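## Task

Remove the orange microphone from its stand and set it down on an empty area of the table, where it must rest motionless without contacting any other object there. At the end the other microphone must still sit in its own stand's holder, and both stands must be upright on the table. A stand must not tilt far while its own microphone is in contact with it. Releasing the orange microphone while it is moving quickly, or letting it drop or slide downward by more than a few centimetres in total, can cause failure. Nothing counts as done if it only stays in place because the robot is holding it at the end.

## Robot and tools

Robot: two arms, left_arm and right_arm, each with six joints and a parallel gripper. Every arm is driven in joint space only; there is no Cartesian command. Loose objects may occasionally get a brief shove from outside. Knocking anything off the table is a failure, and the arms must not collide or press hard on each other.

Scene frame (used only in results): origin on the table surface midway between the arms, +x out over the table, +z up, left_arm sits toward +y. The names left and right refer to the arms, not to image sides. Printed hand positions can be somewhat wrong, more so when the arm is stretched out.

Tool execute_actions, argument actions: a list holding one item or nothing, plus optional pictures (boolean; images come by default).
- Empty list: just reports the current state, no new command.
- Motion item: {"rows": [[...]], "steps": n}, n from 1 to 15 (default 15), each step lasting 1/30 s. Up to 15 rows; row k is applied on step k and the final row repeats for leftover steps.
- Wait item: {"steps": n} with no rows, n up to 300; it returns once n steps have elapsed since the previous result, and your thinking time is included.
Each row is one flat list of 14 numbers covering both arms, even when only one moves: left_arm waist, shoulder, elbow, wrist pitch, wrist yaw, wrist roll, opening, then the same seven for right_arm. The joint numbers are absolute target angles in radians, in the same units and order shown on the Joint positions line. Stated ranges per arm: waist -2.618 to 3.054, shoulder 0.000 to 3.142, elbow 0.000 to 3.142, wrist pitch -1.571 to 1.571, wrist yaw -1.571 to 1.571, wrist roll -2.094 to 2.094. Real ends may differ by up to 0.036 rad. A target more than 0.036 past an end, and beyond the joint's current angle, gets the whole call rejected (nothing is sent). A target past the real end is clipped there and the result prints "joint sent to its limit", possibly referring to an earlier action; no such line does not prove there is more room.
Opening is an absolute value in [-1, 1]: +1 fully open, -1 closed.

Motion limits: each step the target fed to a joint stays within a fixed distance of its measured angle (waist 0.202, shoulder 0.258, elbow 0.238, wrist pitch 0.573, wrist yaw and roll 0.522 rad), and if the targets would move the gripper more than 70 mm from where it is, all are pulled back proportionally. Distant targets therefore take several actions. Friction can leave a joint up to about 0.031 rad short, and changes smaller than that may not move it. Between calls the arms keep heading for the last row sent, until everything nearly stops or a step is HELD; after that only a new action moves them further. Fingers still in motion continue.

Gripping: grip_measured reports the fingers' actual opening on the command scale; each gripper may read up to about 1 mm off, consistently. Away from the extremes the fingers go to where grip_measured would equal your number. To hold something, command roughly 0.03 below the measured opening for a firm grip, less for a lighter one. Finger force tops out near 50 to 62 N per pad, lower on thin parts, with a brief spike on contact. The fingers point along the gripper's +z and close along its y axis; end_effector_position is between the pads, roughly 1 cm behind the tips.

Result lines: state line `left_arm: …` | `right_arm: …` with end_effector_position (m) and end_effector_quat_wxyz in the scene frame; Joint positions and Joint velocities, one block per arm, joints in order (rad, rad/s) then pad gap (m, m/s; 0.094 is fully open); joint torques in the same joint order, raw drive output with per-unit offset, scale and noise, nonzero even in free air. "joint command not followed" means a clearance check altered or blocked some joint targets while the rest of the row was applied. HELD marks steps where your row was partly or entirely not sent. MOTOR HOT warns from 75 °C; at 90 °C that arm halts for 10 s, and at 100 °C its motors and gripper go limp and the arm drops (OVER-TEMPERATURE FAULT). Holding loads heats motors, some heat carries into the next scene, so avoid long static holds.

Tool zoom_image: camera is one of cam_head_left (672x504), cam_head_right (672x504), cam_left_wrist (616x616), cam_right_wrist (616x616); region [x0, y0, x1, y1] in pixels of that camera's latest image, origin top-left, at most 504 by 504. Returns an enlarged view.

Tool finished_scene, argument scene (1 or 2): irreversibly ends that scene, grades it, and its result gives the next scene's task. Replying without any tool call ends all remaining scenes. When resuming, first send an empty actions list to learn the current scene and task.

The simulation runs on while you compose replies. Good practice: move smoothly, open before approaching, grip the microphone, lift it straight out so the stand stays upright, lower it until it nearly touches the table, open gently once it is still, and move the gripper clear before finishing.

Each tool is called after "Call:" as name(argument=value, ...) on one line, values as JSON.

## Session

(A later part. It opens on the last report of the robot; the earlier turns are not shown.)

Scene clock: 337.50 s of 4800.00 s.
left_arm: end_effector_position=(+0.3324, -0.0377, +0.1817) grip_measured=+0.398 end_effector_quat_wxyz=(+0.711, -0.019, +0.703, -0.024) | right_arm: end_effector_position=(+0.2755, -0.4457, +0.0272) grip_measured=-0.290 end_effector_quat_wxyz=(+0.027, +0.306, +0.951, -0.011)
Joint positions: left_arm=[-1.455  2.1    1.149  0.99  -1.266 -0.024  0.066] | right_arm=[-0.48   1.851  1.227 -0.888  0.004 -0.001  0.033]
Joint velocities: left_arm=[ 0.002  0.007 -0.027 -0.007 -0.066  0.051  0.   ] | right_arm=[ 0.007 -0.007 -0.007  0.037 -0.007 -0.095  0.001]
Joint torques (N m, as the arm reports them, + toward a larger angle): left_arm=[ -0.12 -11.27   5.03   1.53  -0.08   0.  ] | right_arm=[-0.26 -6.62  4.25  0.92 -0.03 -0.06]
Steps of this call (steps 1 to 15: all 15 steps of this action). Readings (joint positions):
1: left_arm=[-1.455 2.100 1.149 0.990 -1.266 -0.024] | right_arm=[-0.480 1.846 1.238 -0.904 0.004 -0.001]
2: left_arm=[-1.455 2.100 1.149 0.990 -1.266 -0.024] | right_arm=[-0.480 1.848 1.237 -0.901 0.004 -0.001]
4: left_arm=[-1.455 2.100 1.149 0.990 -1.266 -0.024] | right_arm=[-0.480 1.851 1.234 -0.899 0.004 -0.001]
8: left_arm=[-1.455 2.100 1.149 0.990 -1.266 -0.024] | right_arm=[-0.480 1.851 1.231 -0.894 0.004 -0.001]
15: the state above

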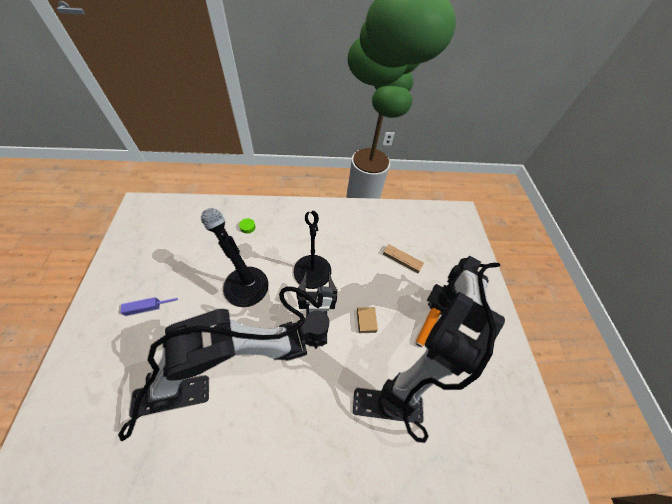

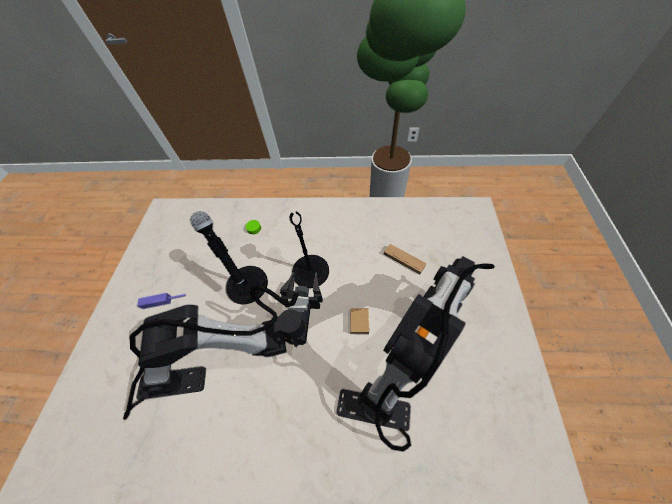

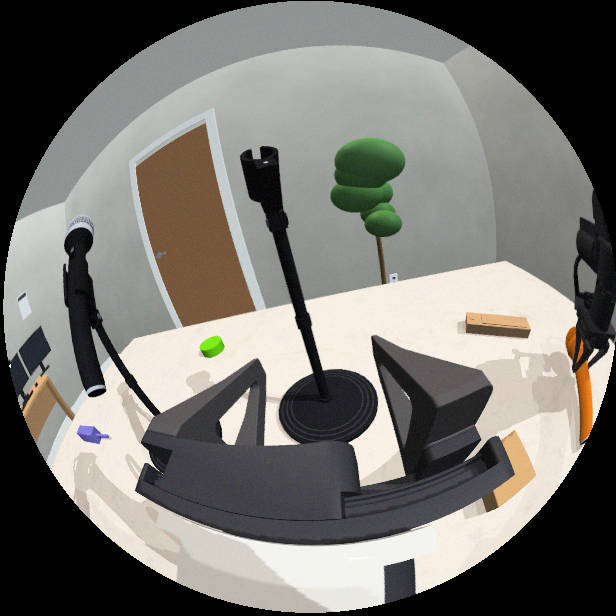

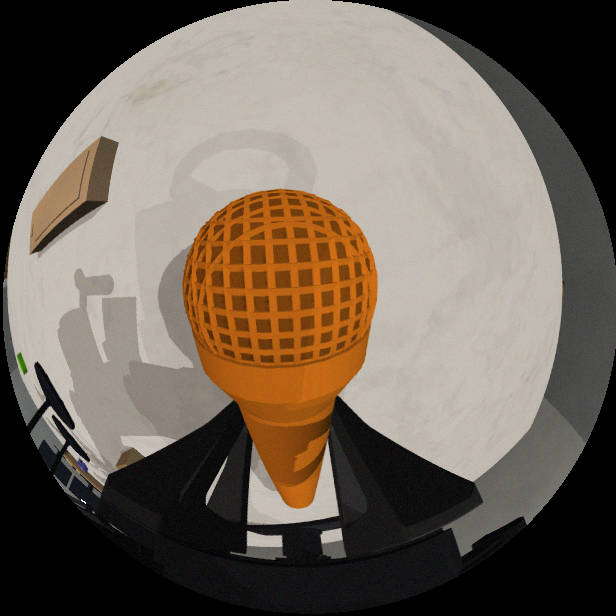

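Call:
execute_actions(actions=[{"rows":[[-1.455,2.105,1.145,0.99,-1.27,-0.02,0.4,-0.485,1.874,1.202,-0.875,0.005,0.005,-0.33],[-1.455,2.105,1.145,0.99,-1.27,-0.02,0.4,-0.485,1.876,1.201,-0.885,0.005,0.005,-0.33],[-1.455,2.105,1.145,0.99,-1.27,-0.02,0.4,-0.485,1.878,1.2,-0.89,0.005,0.005,-0.33],[-1.455,2.105,1.145,0.99,-1.27,-0.02,0.4,-0.485,1.88,1.199,-0.893,0.005,0.005,-0.33],[-1.455,2.105,1.145,0.99,-1.27,-0.02,0.4,-0.485,1.882,1.198,-0.895,0.005,0.005,-0.33],[-1.455,2.105,1.145,0.99,-1.27,-0.02,0.4,-0.485,1.883,1.198,-0.895,0.005,0.005,-0.33]],"steps":12}], pictures=false)

Call:
execute_actions(actions=[{"rows":[[-1.455,2.105,1.145,0.99,-1.27,-0.02,0.4,-0.482,1.87,1.21,-0.89,0.005,0.005,-0.315],[-1.455,2.105,1.145,0.99,-1.27,-0.02,0.4,-0.48,1.86,1.22,-0.89,0.005,0.005,-0.3],[-1.455,2.105,1.145,0.99,-1.27,-0.02,0.4,-0.48,1.856,1.225,-0.89,0.005,0.005,-0.29],[-1.455,2.105,1.145,0.99,-1.27,-0.02,0.4,-0.48,1.856,1.225,-0.89,0.005,0.005,-0.278],[-1.455,2.105,1.145,0.99,-1.27,-0.02,0.4,-0.48,1.856,1.225,-0.89,0.005,0.005,-0.265],[-1.455,2.105,1.145,0.99,-1.27,-0.02,0.4,-0.48,1.856,1.225,-0.89,0.005,0.005,-0.245],[-1.455,2.105,1.145,0.99,-1.27,-0.02,0.4,-0.48,1.856,1.225,-0.89,0.005,0.005,-0.21],[-1.455,2.105,1.145,0.99,-1.27,-0.02,0.4,-0.48,1.856,1.225,-0.89,0.005,0.005,-0.16],[-1.455,2.105,1.145,0.99,-1.27,-0.02,0.4,-0.48,1.856,1.225,-0.89,0.005,0.005,-0.1],[-1.455,2.105,1.145,0.99,-1.27,-0.02,0.4,-0.48,1.856,1.225,-0.89,0.005,0.005,-0.02],[-1.455,2.105,1.145,0.99,-1.27,-0.02,0.4,-0.48,1.856,1.225,-0.89,0.005,0.005,0.07],[-1.455,2.105,1.145,0.99,-1.27,-0.02,0.4,-0.48,1.856,1.225,-0.89,0.005,0.005,0.16],[-1.455,2.105,1.145,0.99,-1.27,-0.02,0.4,-0.48,1.856,1.225,-0.89,0.005,0.005,0.26],[-1.455,2.105,1.145,0.99,-1.27,-0.02,0.4,-0.48,1.856,1.225,-0.89,0.005,0.005,0.36],[-1.455,2.105,1.145,0.99,-1.27,-0.02,0.4,-0.48,1.856,1.225,-0.89,0.005,0.005,0.45]],"steps":15}], pictures=false)

Call:
execute_actions(actions=[{"rows":[[-1.455,2.105,1.145,0.99,-1.27,-0.02,0.4,-0.48,1.845,1.24,-0.91,0.005,0.005,0.45],[-1.455,2.105,1.145,0.99,-1.27,-0.02,0.4,-0.48,1.838,1.252,-0.925,0.005,0.005,0.45],[-1.455,2.105,1.145,0.99,-1.27,-0.02,0.4,-0.48,1.832,1.264,-0.942,0.005,0.005,0.45],[-1.455,2.105,1.145,0.99,-1.27,-0.02,0.4,-0.48,1.826,1.277,-0.96,0.005,0.005,0.45],[-1.455,2.105,1.145,0.99,-1.27,-0.02,0.4,-0.48,1.82,1.291,-0.98,0.005,0.005,0.45],[-1.455,2.105,1.145,0.99,-1.27,-0.02,0.4,-0.48,1.814,1.306,-1.0,0.005,0.005,0.45],[-1.455,2.105,1.145,0.99,-1.27,-0.02,0.4,-0.48,1.808,1.321,-1.021,0.005,0.005,0.45],[-1.455,2.105,1.145,0.99,-1.27,-0.02,0.4,-0.48,1.801,1.336,-1.042,0.005,0.005,0.45],[-1.455,2.105,1.145,0.99,-1.27,-0.02,0.4,-0.48,1.793,1.351,-1.063,0.005,0.005,0.45],[-1.455,2.105,1.145,0.99,-1.27,-0.02,0.4,-0.48,1.784,1.366,-1.084,0.005,0.005,0.45],[-1.455,2.105,1.145,0.99,-1.27,-0.02,0.4,-0.48,1.773,1.38,-1.104,0.005,0.005,0.45],[-1.455,2.105,1.145,0.99,-1.27,-0.02,0.4,-0.48,1.76,1.392,-1.122,0.005,0.005,0.45],[-1.455,2.105,1.145,0.99,-1.27,-0.02,0.4,-0.48,1.745,1.402,-1.138,0.005,0.005,0.45],[-1.455,2.105,1.145,0.99,-1.27,-0.02,0.4,-0.48,1.728,1.41,-1.15,0.005,0.005,0.45],[-1.455,2.105,1.145,0.99,-1.27,-0.02,0.4,-0.48,1.71,1.415,-1.16,0.005,0.005,0.45]],"steps":15}], pictures=false)

Call:
execute_actions(actions=[{"rows":[[-1.455,2.105,1.145,0.99,-1.27,-0.02,0.4,-0.48,1.69,1.417,-1.165,0.005,0.005,0.45],[-1.455,2.105,1.145,0.99,-1.27,-0.02,0.4,-0.48,1.67,1.417,-1.17,0.005,0.005,0.45],[-1.455,2.105,1.145,0.99,-1.27,-0.02,0.4,-0.48,1.65,1.417,-1.17,0.005,0.005,0.45],[-1.455,2.105,1.145,0.99,-1.27,-0.02,0.4,-0.48,1.632,1.417,-1.17,0.005,0.005,0.45],[-1.455,2.105,1.145,0.99,-1.27,-0.02,0.4,-0.48,1.617,1.417,-1.17,0.005,0.005,0.45],[-1.455,2.105,1.145,0.99,-1.27,-0.02,0.4,-0.48,1.605,1.417,-1.17,0.005,0.005,0.45],[-1.455,2.105,1.145,0.99,-1.27,-0.02,0.4,-0.48,1.596,1.417,-1.17,0.005,0.005,0.45],[-1.455,2.105,1.145,0.99,-1.27,-0.02,0.4,-0.48,1.59,1.417,-1.17,0.005,0.005,0.45]],"steps":15}])

Call:
execute_actions(actions=[{"steps":20}])

Scene clock: 363.60 s of 4800.00 s.
left_arm: end_effector_position=(+0.3324, -0.0377, +0.1817) grip_measured=+0.398 end_effector_quat_wxyz=(+0.711, -0.019, +0.703, -0.024) | right_arm: end_effector_position=(+0.2745, -0.4450, +0.0227) grip_measured=-0.290 end_effector_quat_wxyz=(+0.021, +0.307, +0.952, -0.009)
Joint positions: left_arm=[-1.455  2.1    1.149  0.99  -1.266 -0.024  0.066] | right_arm=[-0.48   1.865  1.227 -0.888  0.004 -0.001  0.033]
Joint velocities: left_arm=[ 0.002  0.002 -0.002 -0.022  0.007  0.007  0.   ] | right_arm=[-0.017 -0.002  0.007 -0.007 -0.007 -0.081 -0.   ]
Joint torques (N m, as the arm reports them, + toward a larger angle): left_arm=[ -0.1  -11.26   5.07   1.53  -0.06   0.01] | right_arm=[-0.3  -7.1   3.92  0.55 -0.06 -0.03]
Steps of this call (steps 1 to 15: the robot went on to your last target; steps 16 to 100: nothing new was sent; then 22.37 s passed at rest; steps 101 to 112: all 12 steps of this action). Readings (joint positions):
101: left_arm=[-1.455 2.100 1.149 0.990 -1.266 -0.024] | right_arm=[-0.480 1.851 1.227 -0.888 0.004 -0.001]
102: left_arm=[-1.455 2.100 1.149 0.990 -1.266 -0.024] | right_arm=[-0.480 1.851 1.227 -0.888 0.004 -0.001]
104: left_arm=[-1.455 2.100 1.149 0.990 -1.266 -0.024] | right_arm=[-0.480 1.853 1.227 -0.888 0.004 -0.001]
108: left_arm=[-1.455 2.100 1.149 0.990 -1.266 -0.024] | right_arm=[-0.480 1.862 1.227 -0.888 0.004 -0.001]
112: the state above

Scene clock: 364.10 s of 4800.00 s.
left_arm: end_effector_position=(+0.3324, -0.0377, +0.1817) grip_measured=+0.398 end_effector_quat_wxyz=(+0.711, -0.019, +0.703, -0.024) | right_arm: end_effector_position=(+0.2745, -0.4450, +0.0227) grip_measured=+0.403 end_effector_quat_wxyz=(+0.021, +0.307, +0.952, -0.009)
Joint positions: left_arm=[-1.455  2.1    1.149  0.99  -1.266 -0.024  0.066] | right_arm=[-0.48   1.865  1.227 -0.888  0.004 -0.001  0.066]
Joint velocities: left_arm=[ 0.012  0.017  0.022 -0.037 -0.037  0.007 -0.001] | right_arm=[ 0.007  0.002 -0.017  0.022  0.007 -0.037  0.09 ]
Joint torques (N m, as the arm reports them, + toward a larger angle): left_arm=[ -0.09 -11.25   5.03   1.53  -0.06   0.  ] | right_arm=[ 0.14 -9.29  5.99  0.55 -0.03 -0.11]
Steps of this call (steps 1 to 15: all 15 steps of this action). Readings (joint positions):
1: left_arm=[-1.455 2.100 1.149 0.990 -1.266 -0.024] | right_arm=[-0.480 1.865 1.227 -0.888 0.004 -0.001]
2: left_arm=[-1.455 2.100 1.149 0.990 -1.266 -0.024] | right_arm=[-0.480 1.865 1.227 -0.888 0.004 -0.001]
4: left_arm=[-1.455 2.100 1.149 0.990 -1.266 -0.024] | right_arm=[-0.480 1.865 1.227 -0.888 0.004 -0.001]
8: left_arm=[-1.455 2.100 1.149 0.990 -1.266 -0.024] | right_arm=[-0.480 1.865 1.227 -0.888 0.004 -0.001]
15: the state above

Scene clock: 364.60 s of 4800.00 s.
left_arm: end_effector_position=(+0.3324, -0.0377, +0.1817) grip_measured=+0.398 end_effector_quat_wxyz=(+0.711, -0.019, +0.703, -0.024) | right_arm: end_effector_position=(+0.2838, -0.4516, +0.0982) grip_measured=+0.447 end_effector_quat_wxyz=(+0.065, +0.306, +0.950, -0.023)
Joint positions: left_arm=[-1.455  2.1    1.149  0.99  -1.266 -0.024  0.066] | right_arm=[-0.48   1.751  1.386 -1.068  0.004 -0.001  0.068]
Joint velocities: left_arm=[ 0.012 -0.002 -0.002 -0.022 -0.066  0.007  0.   ] | right_arm=[-0.022 -0.457  0.212 -0.462 -0.022 -0.007  0.   ]
Joint torques (N m, as the arm reports them, + toward a larger angle): left_arm=[ -0.11 -11.28   5.03   1.54  -0.07   0.01] | right_arm=[ 0.25 -9.29  7.65  0.45 -0.06 -0.1 ]
Steps of this call (steps 1 to 15: all 15 steps of this action). Readings (joint positions):
1: left_arm=[-1.455 2.100 1.149 0.990 -1.266 -0.024] | right_arm=[-0.480 1.865 1.227 -0.888 0.004 -0.001]
2: left_arm=[-1.455 2.100 1.149 0.990 -1.266 -0.024] | right_arm=[-0.480 1.864 1.227 -0.889 0.004 -0.001]
4: left_arm=[-1.455 2.100 1.149 0.990 -1.266 -0.024] | right_arm=[-0.480 1.856 1.235 -0.907 0.004 -0.001]
8: left_arm=[-1.455 2.100 1.149 0.990 -1.266 -0.024] | right_arm=[-0.480 1.830 1.290 -0.959 0.004 -0.001]
15: the state above

Scene clock: 365.10 s of 4800.00 s.
left_arm: end_effector_position=(+0.3324, -0.0377, +0.1817) grip_measured=+0.398 end_effector_quat_wxyz=(+0.711, -0.019, +0.703, -0.024) | right_arm: end_effector_position=(+0.2714, -0.4427, +0.1526) grip_measured=+0.447 end_effector_quat_wxyz=(+0.114, +0.305, +0.945, -0.039)
Joint positions: left_arm=[-1.455  2.1    1.149  0.99  -1.266 -0.024  0.066] | right_arm=[-0.48   1.591  1.406 -1.143  0.004 -0.001  0.068]
Joint velocities: left_arm=[ 0.002 -0.007  0.017  0.081  0.037 -0.007 -0.   ] | right_arm=[-0.007 -0.002 -0.012 -0.007 -0.081 -0.022  0.001]
Joint torques (N m, as the arm reports them, + toward a larger angle): left_arm=[ -0.16 -11.27   5.03   1.52  -0.06   0.01] | right_arm=[ 0.21 -6.99  7.45  0.79  0.   -0.08]
Steps of this call (steps 1 to 15: all 15 steps of this action). Readings (joint positions):
1: left_arm=[-1.455 2.100 1.149 0.990 -1.266 -0.024] | right_arm=[-0.480 1.734 1.393 -1.081 0.004 -0.001]
2: left_arm=[-1.455 2.100 1.149 0.990 -1.266 -0.024] | right_arm=[-0.480 1.715 1.396 -1.092 0.004 -0.001]
4: left_arm=[-1.455 2.100 1.149 0.990 -1.266 -0.024] | right_arm=[-0.480 1.675 1.400 -1.110 0.004 -0.001]
8: left_arm=[-1.455 2.100 1.149 0.990 -1.266 -0.024] | right_arm=[-0.480 1.608 1.403 -1.132 0.004 -0.001]
15: the state above

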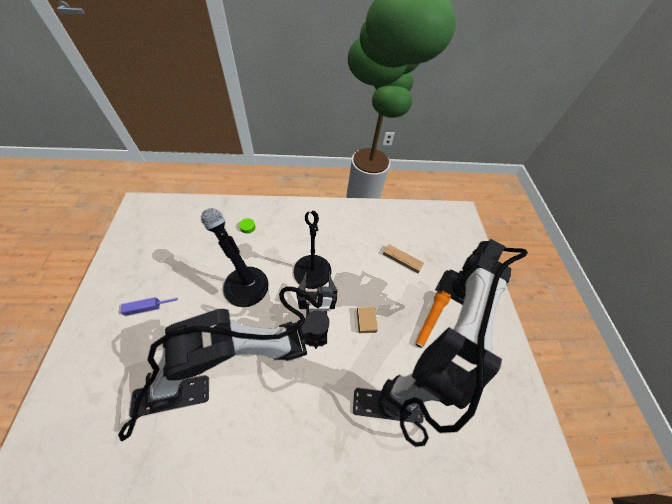

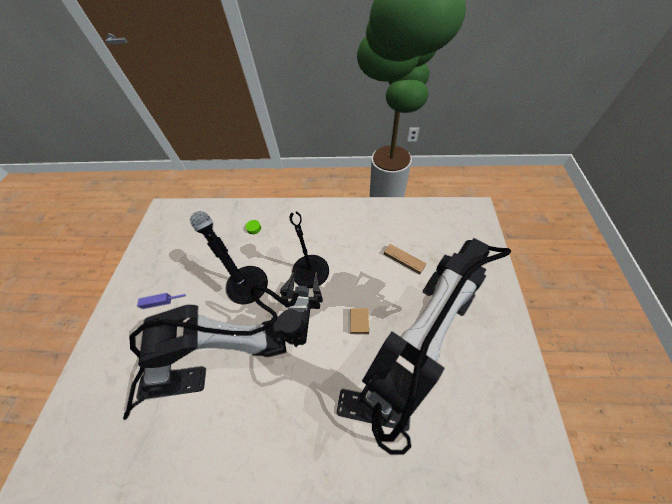

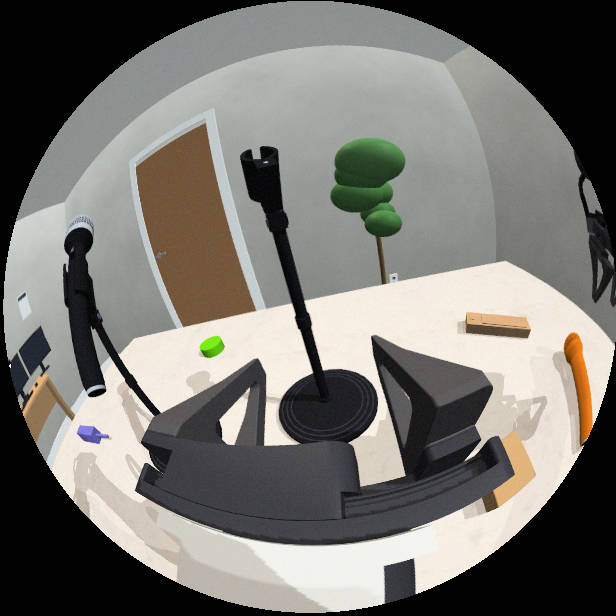

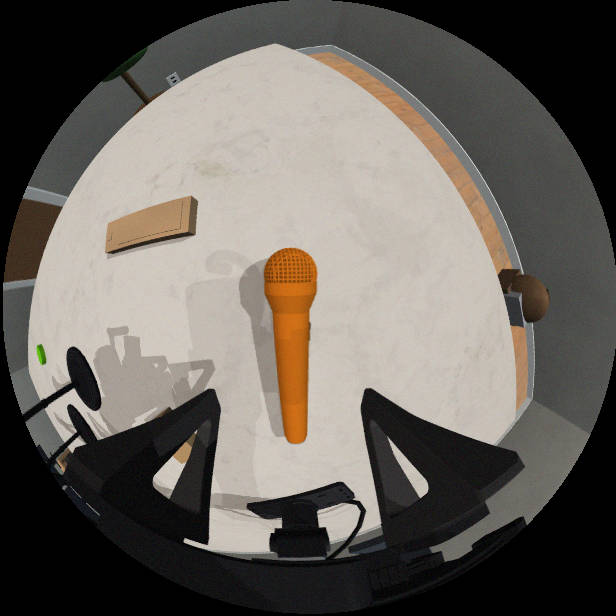

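Scene clock: 365.77 s of 4800.00 s.
left_arm: end_effector_position=(+0.3324, -0.0377, +0.1817) grip_measured=+0.398 end_effector_quat_wxyz=(+0.711, -0.019, +0.703, -0.024) | right_arm: end_effector_position=(+0.2709, -0.4424, +0.1524) grip_measured=+0.447 end_effector_quat_wxyz=(+0.113, +0.305, +0.945, -0.039)
Joint positions: left_arm=[-1.455  2.1    1.149  0.99  -1.266 -0.024  0.066] | right_arm=[-0.48   1.591  1.406 -1.146  0.004 -0.001  0.068]
Joint velocities: left_arm=[-0.027 -0.007 -0.022 -0.095 -0.007 -0.081  0.001] | right_arm=[ 0.007 -0.002 -0.012 -0.022  0.007 -0.037 -0.001]
Joint torques (N m, as the arm reports them, + toward a larger angle): left_arm=[ -0.1  -11.31   5.04   1.53  -0.07   0.01] | right_arm=[ 0.38 -6.98  7.38  0.8  -0.1  -0.08]
Steps of this call (steps 1 to 15: the robot went on to your last target; steps 16 to 20: nothing new was sent). Readings (joint positions):
1: left_arm=[-1.455 2.100 1.149 0.990 -1.266 -0.024] | right_arm=[-0.480 1.591 1.406 -1.144 0.004 -0.001]
2: left_arm=[-1.455 2.100 1.149 0.990 -1.266 -0.024] | right_arm=[-0.480 1.591 1.406 -1.144 0.004 -0.001]
4: left_arm=[-1.455 2.100 1.149 0.990 -1.266 -0.024] | right_arm=[-0.480 1.591 1.406 -1.145 0.004 -0.001]
8: left_arm=[-1.455 2.100 1.149 0.990 -1.266 -0.024] | right_arm=[-0.480 1.591 1.406 -1.145 0.004 -0.001]
20: the state above
All arms were judged still, so your last target was given up. Only a new action makes them travel on or press farther. Fingers that are still opening or closing keep moving.

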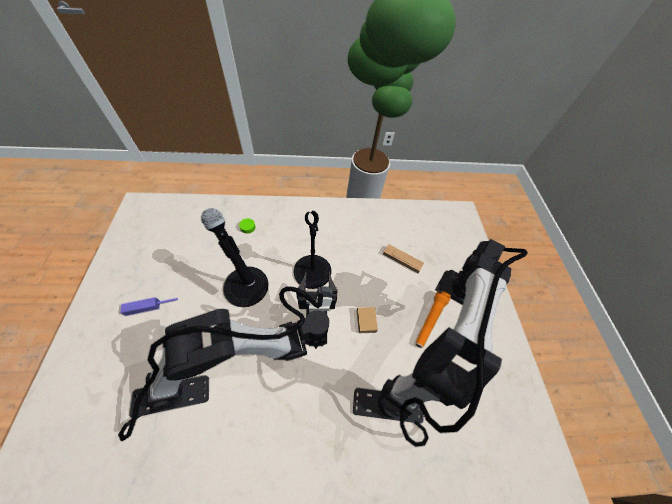

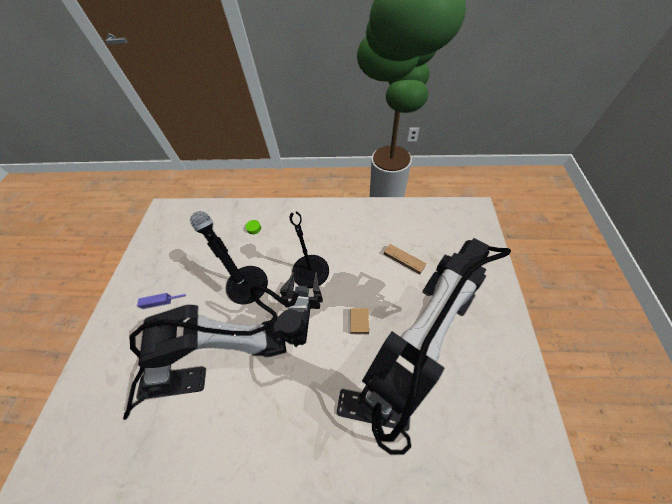

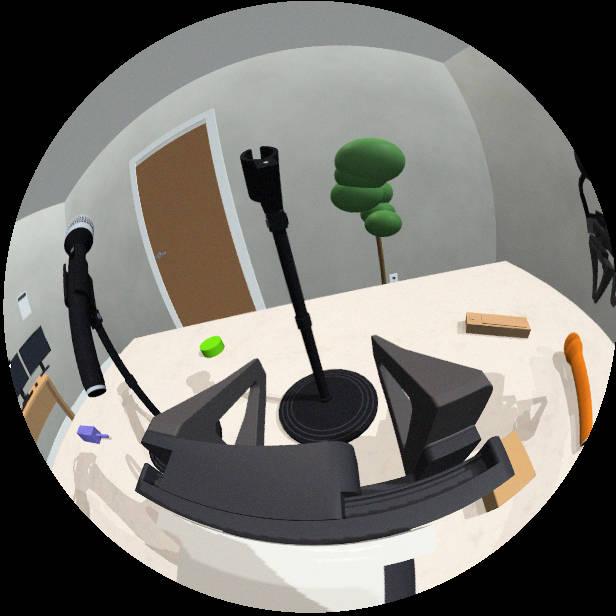

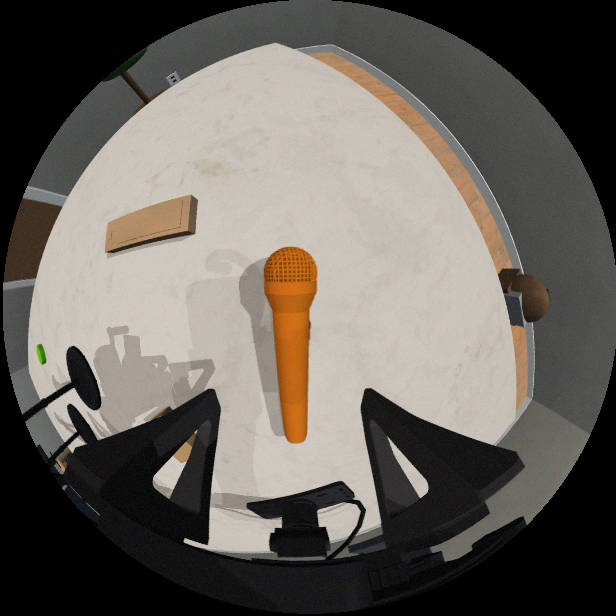

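Call:
finished_scene(scene=2)

The scene is finished: the task was done.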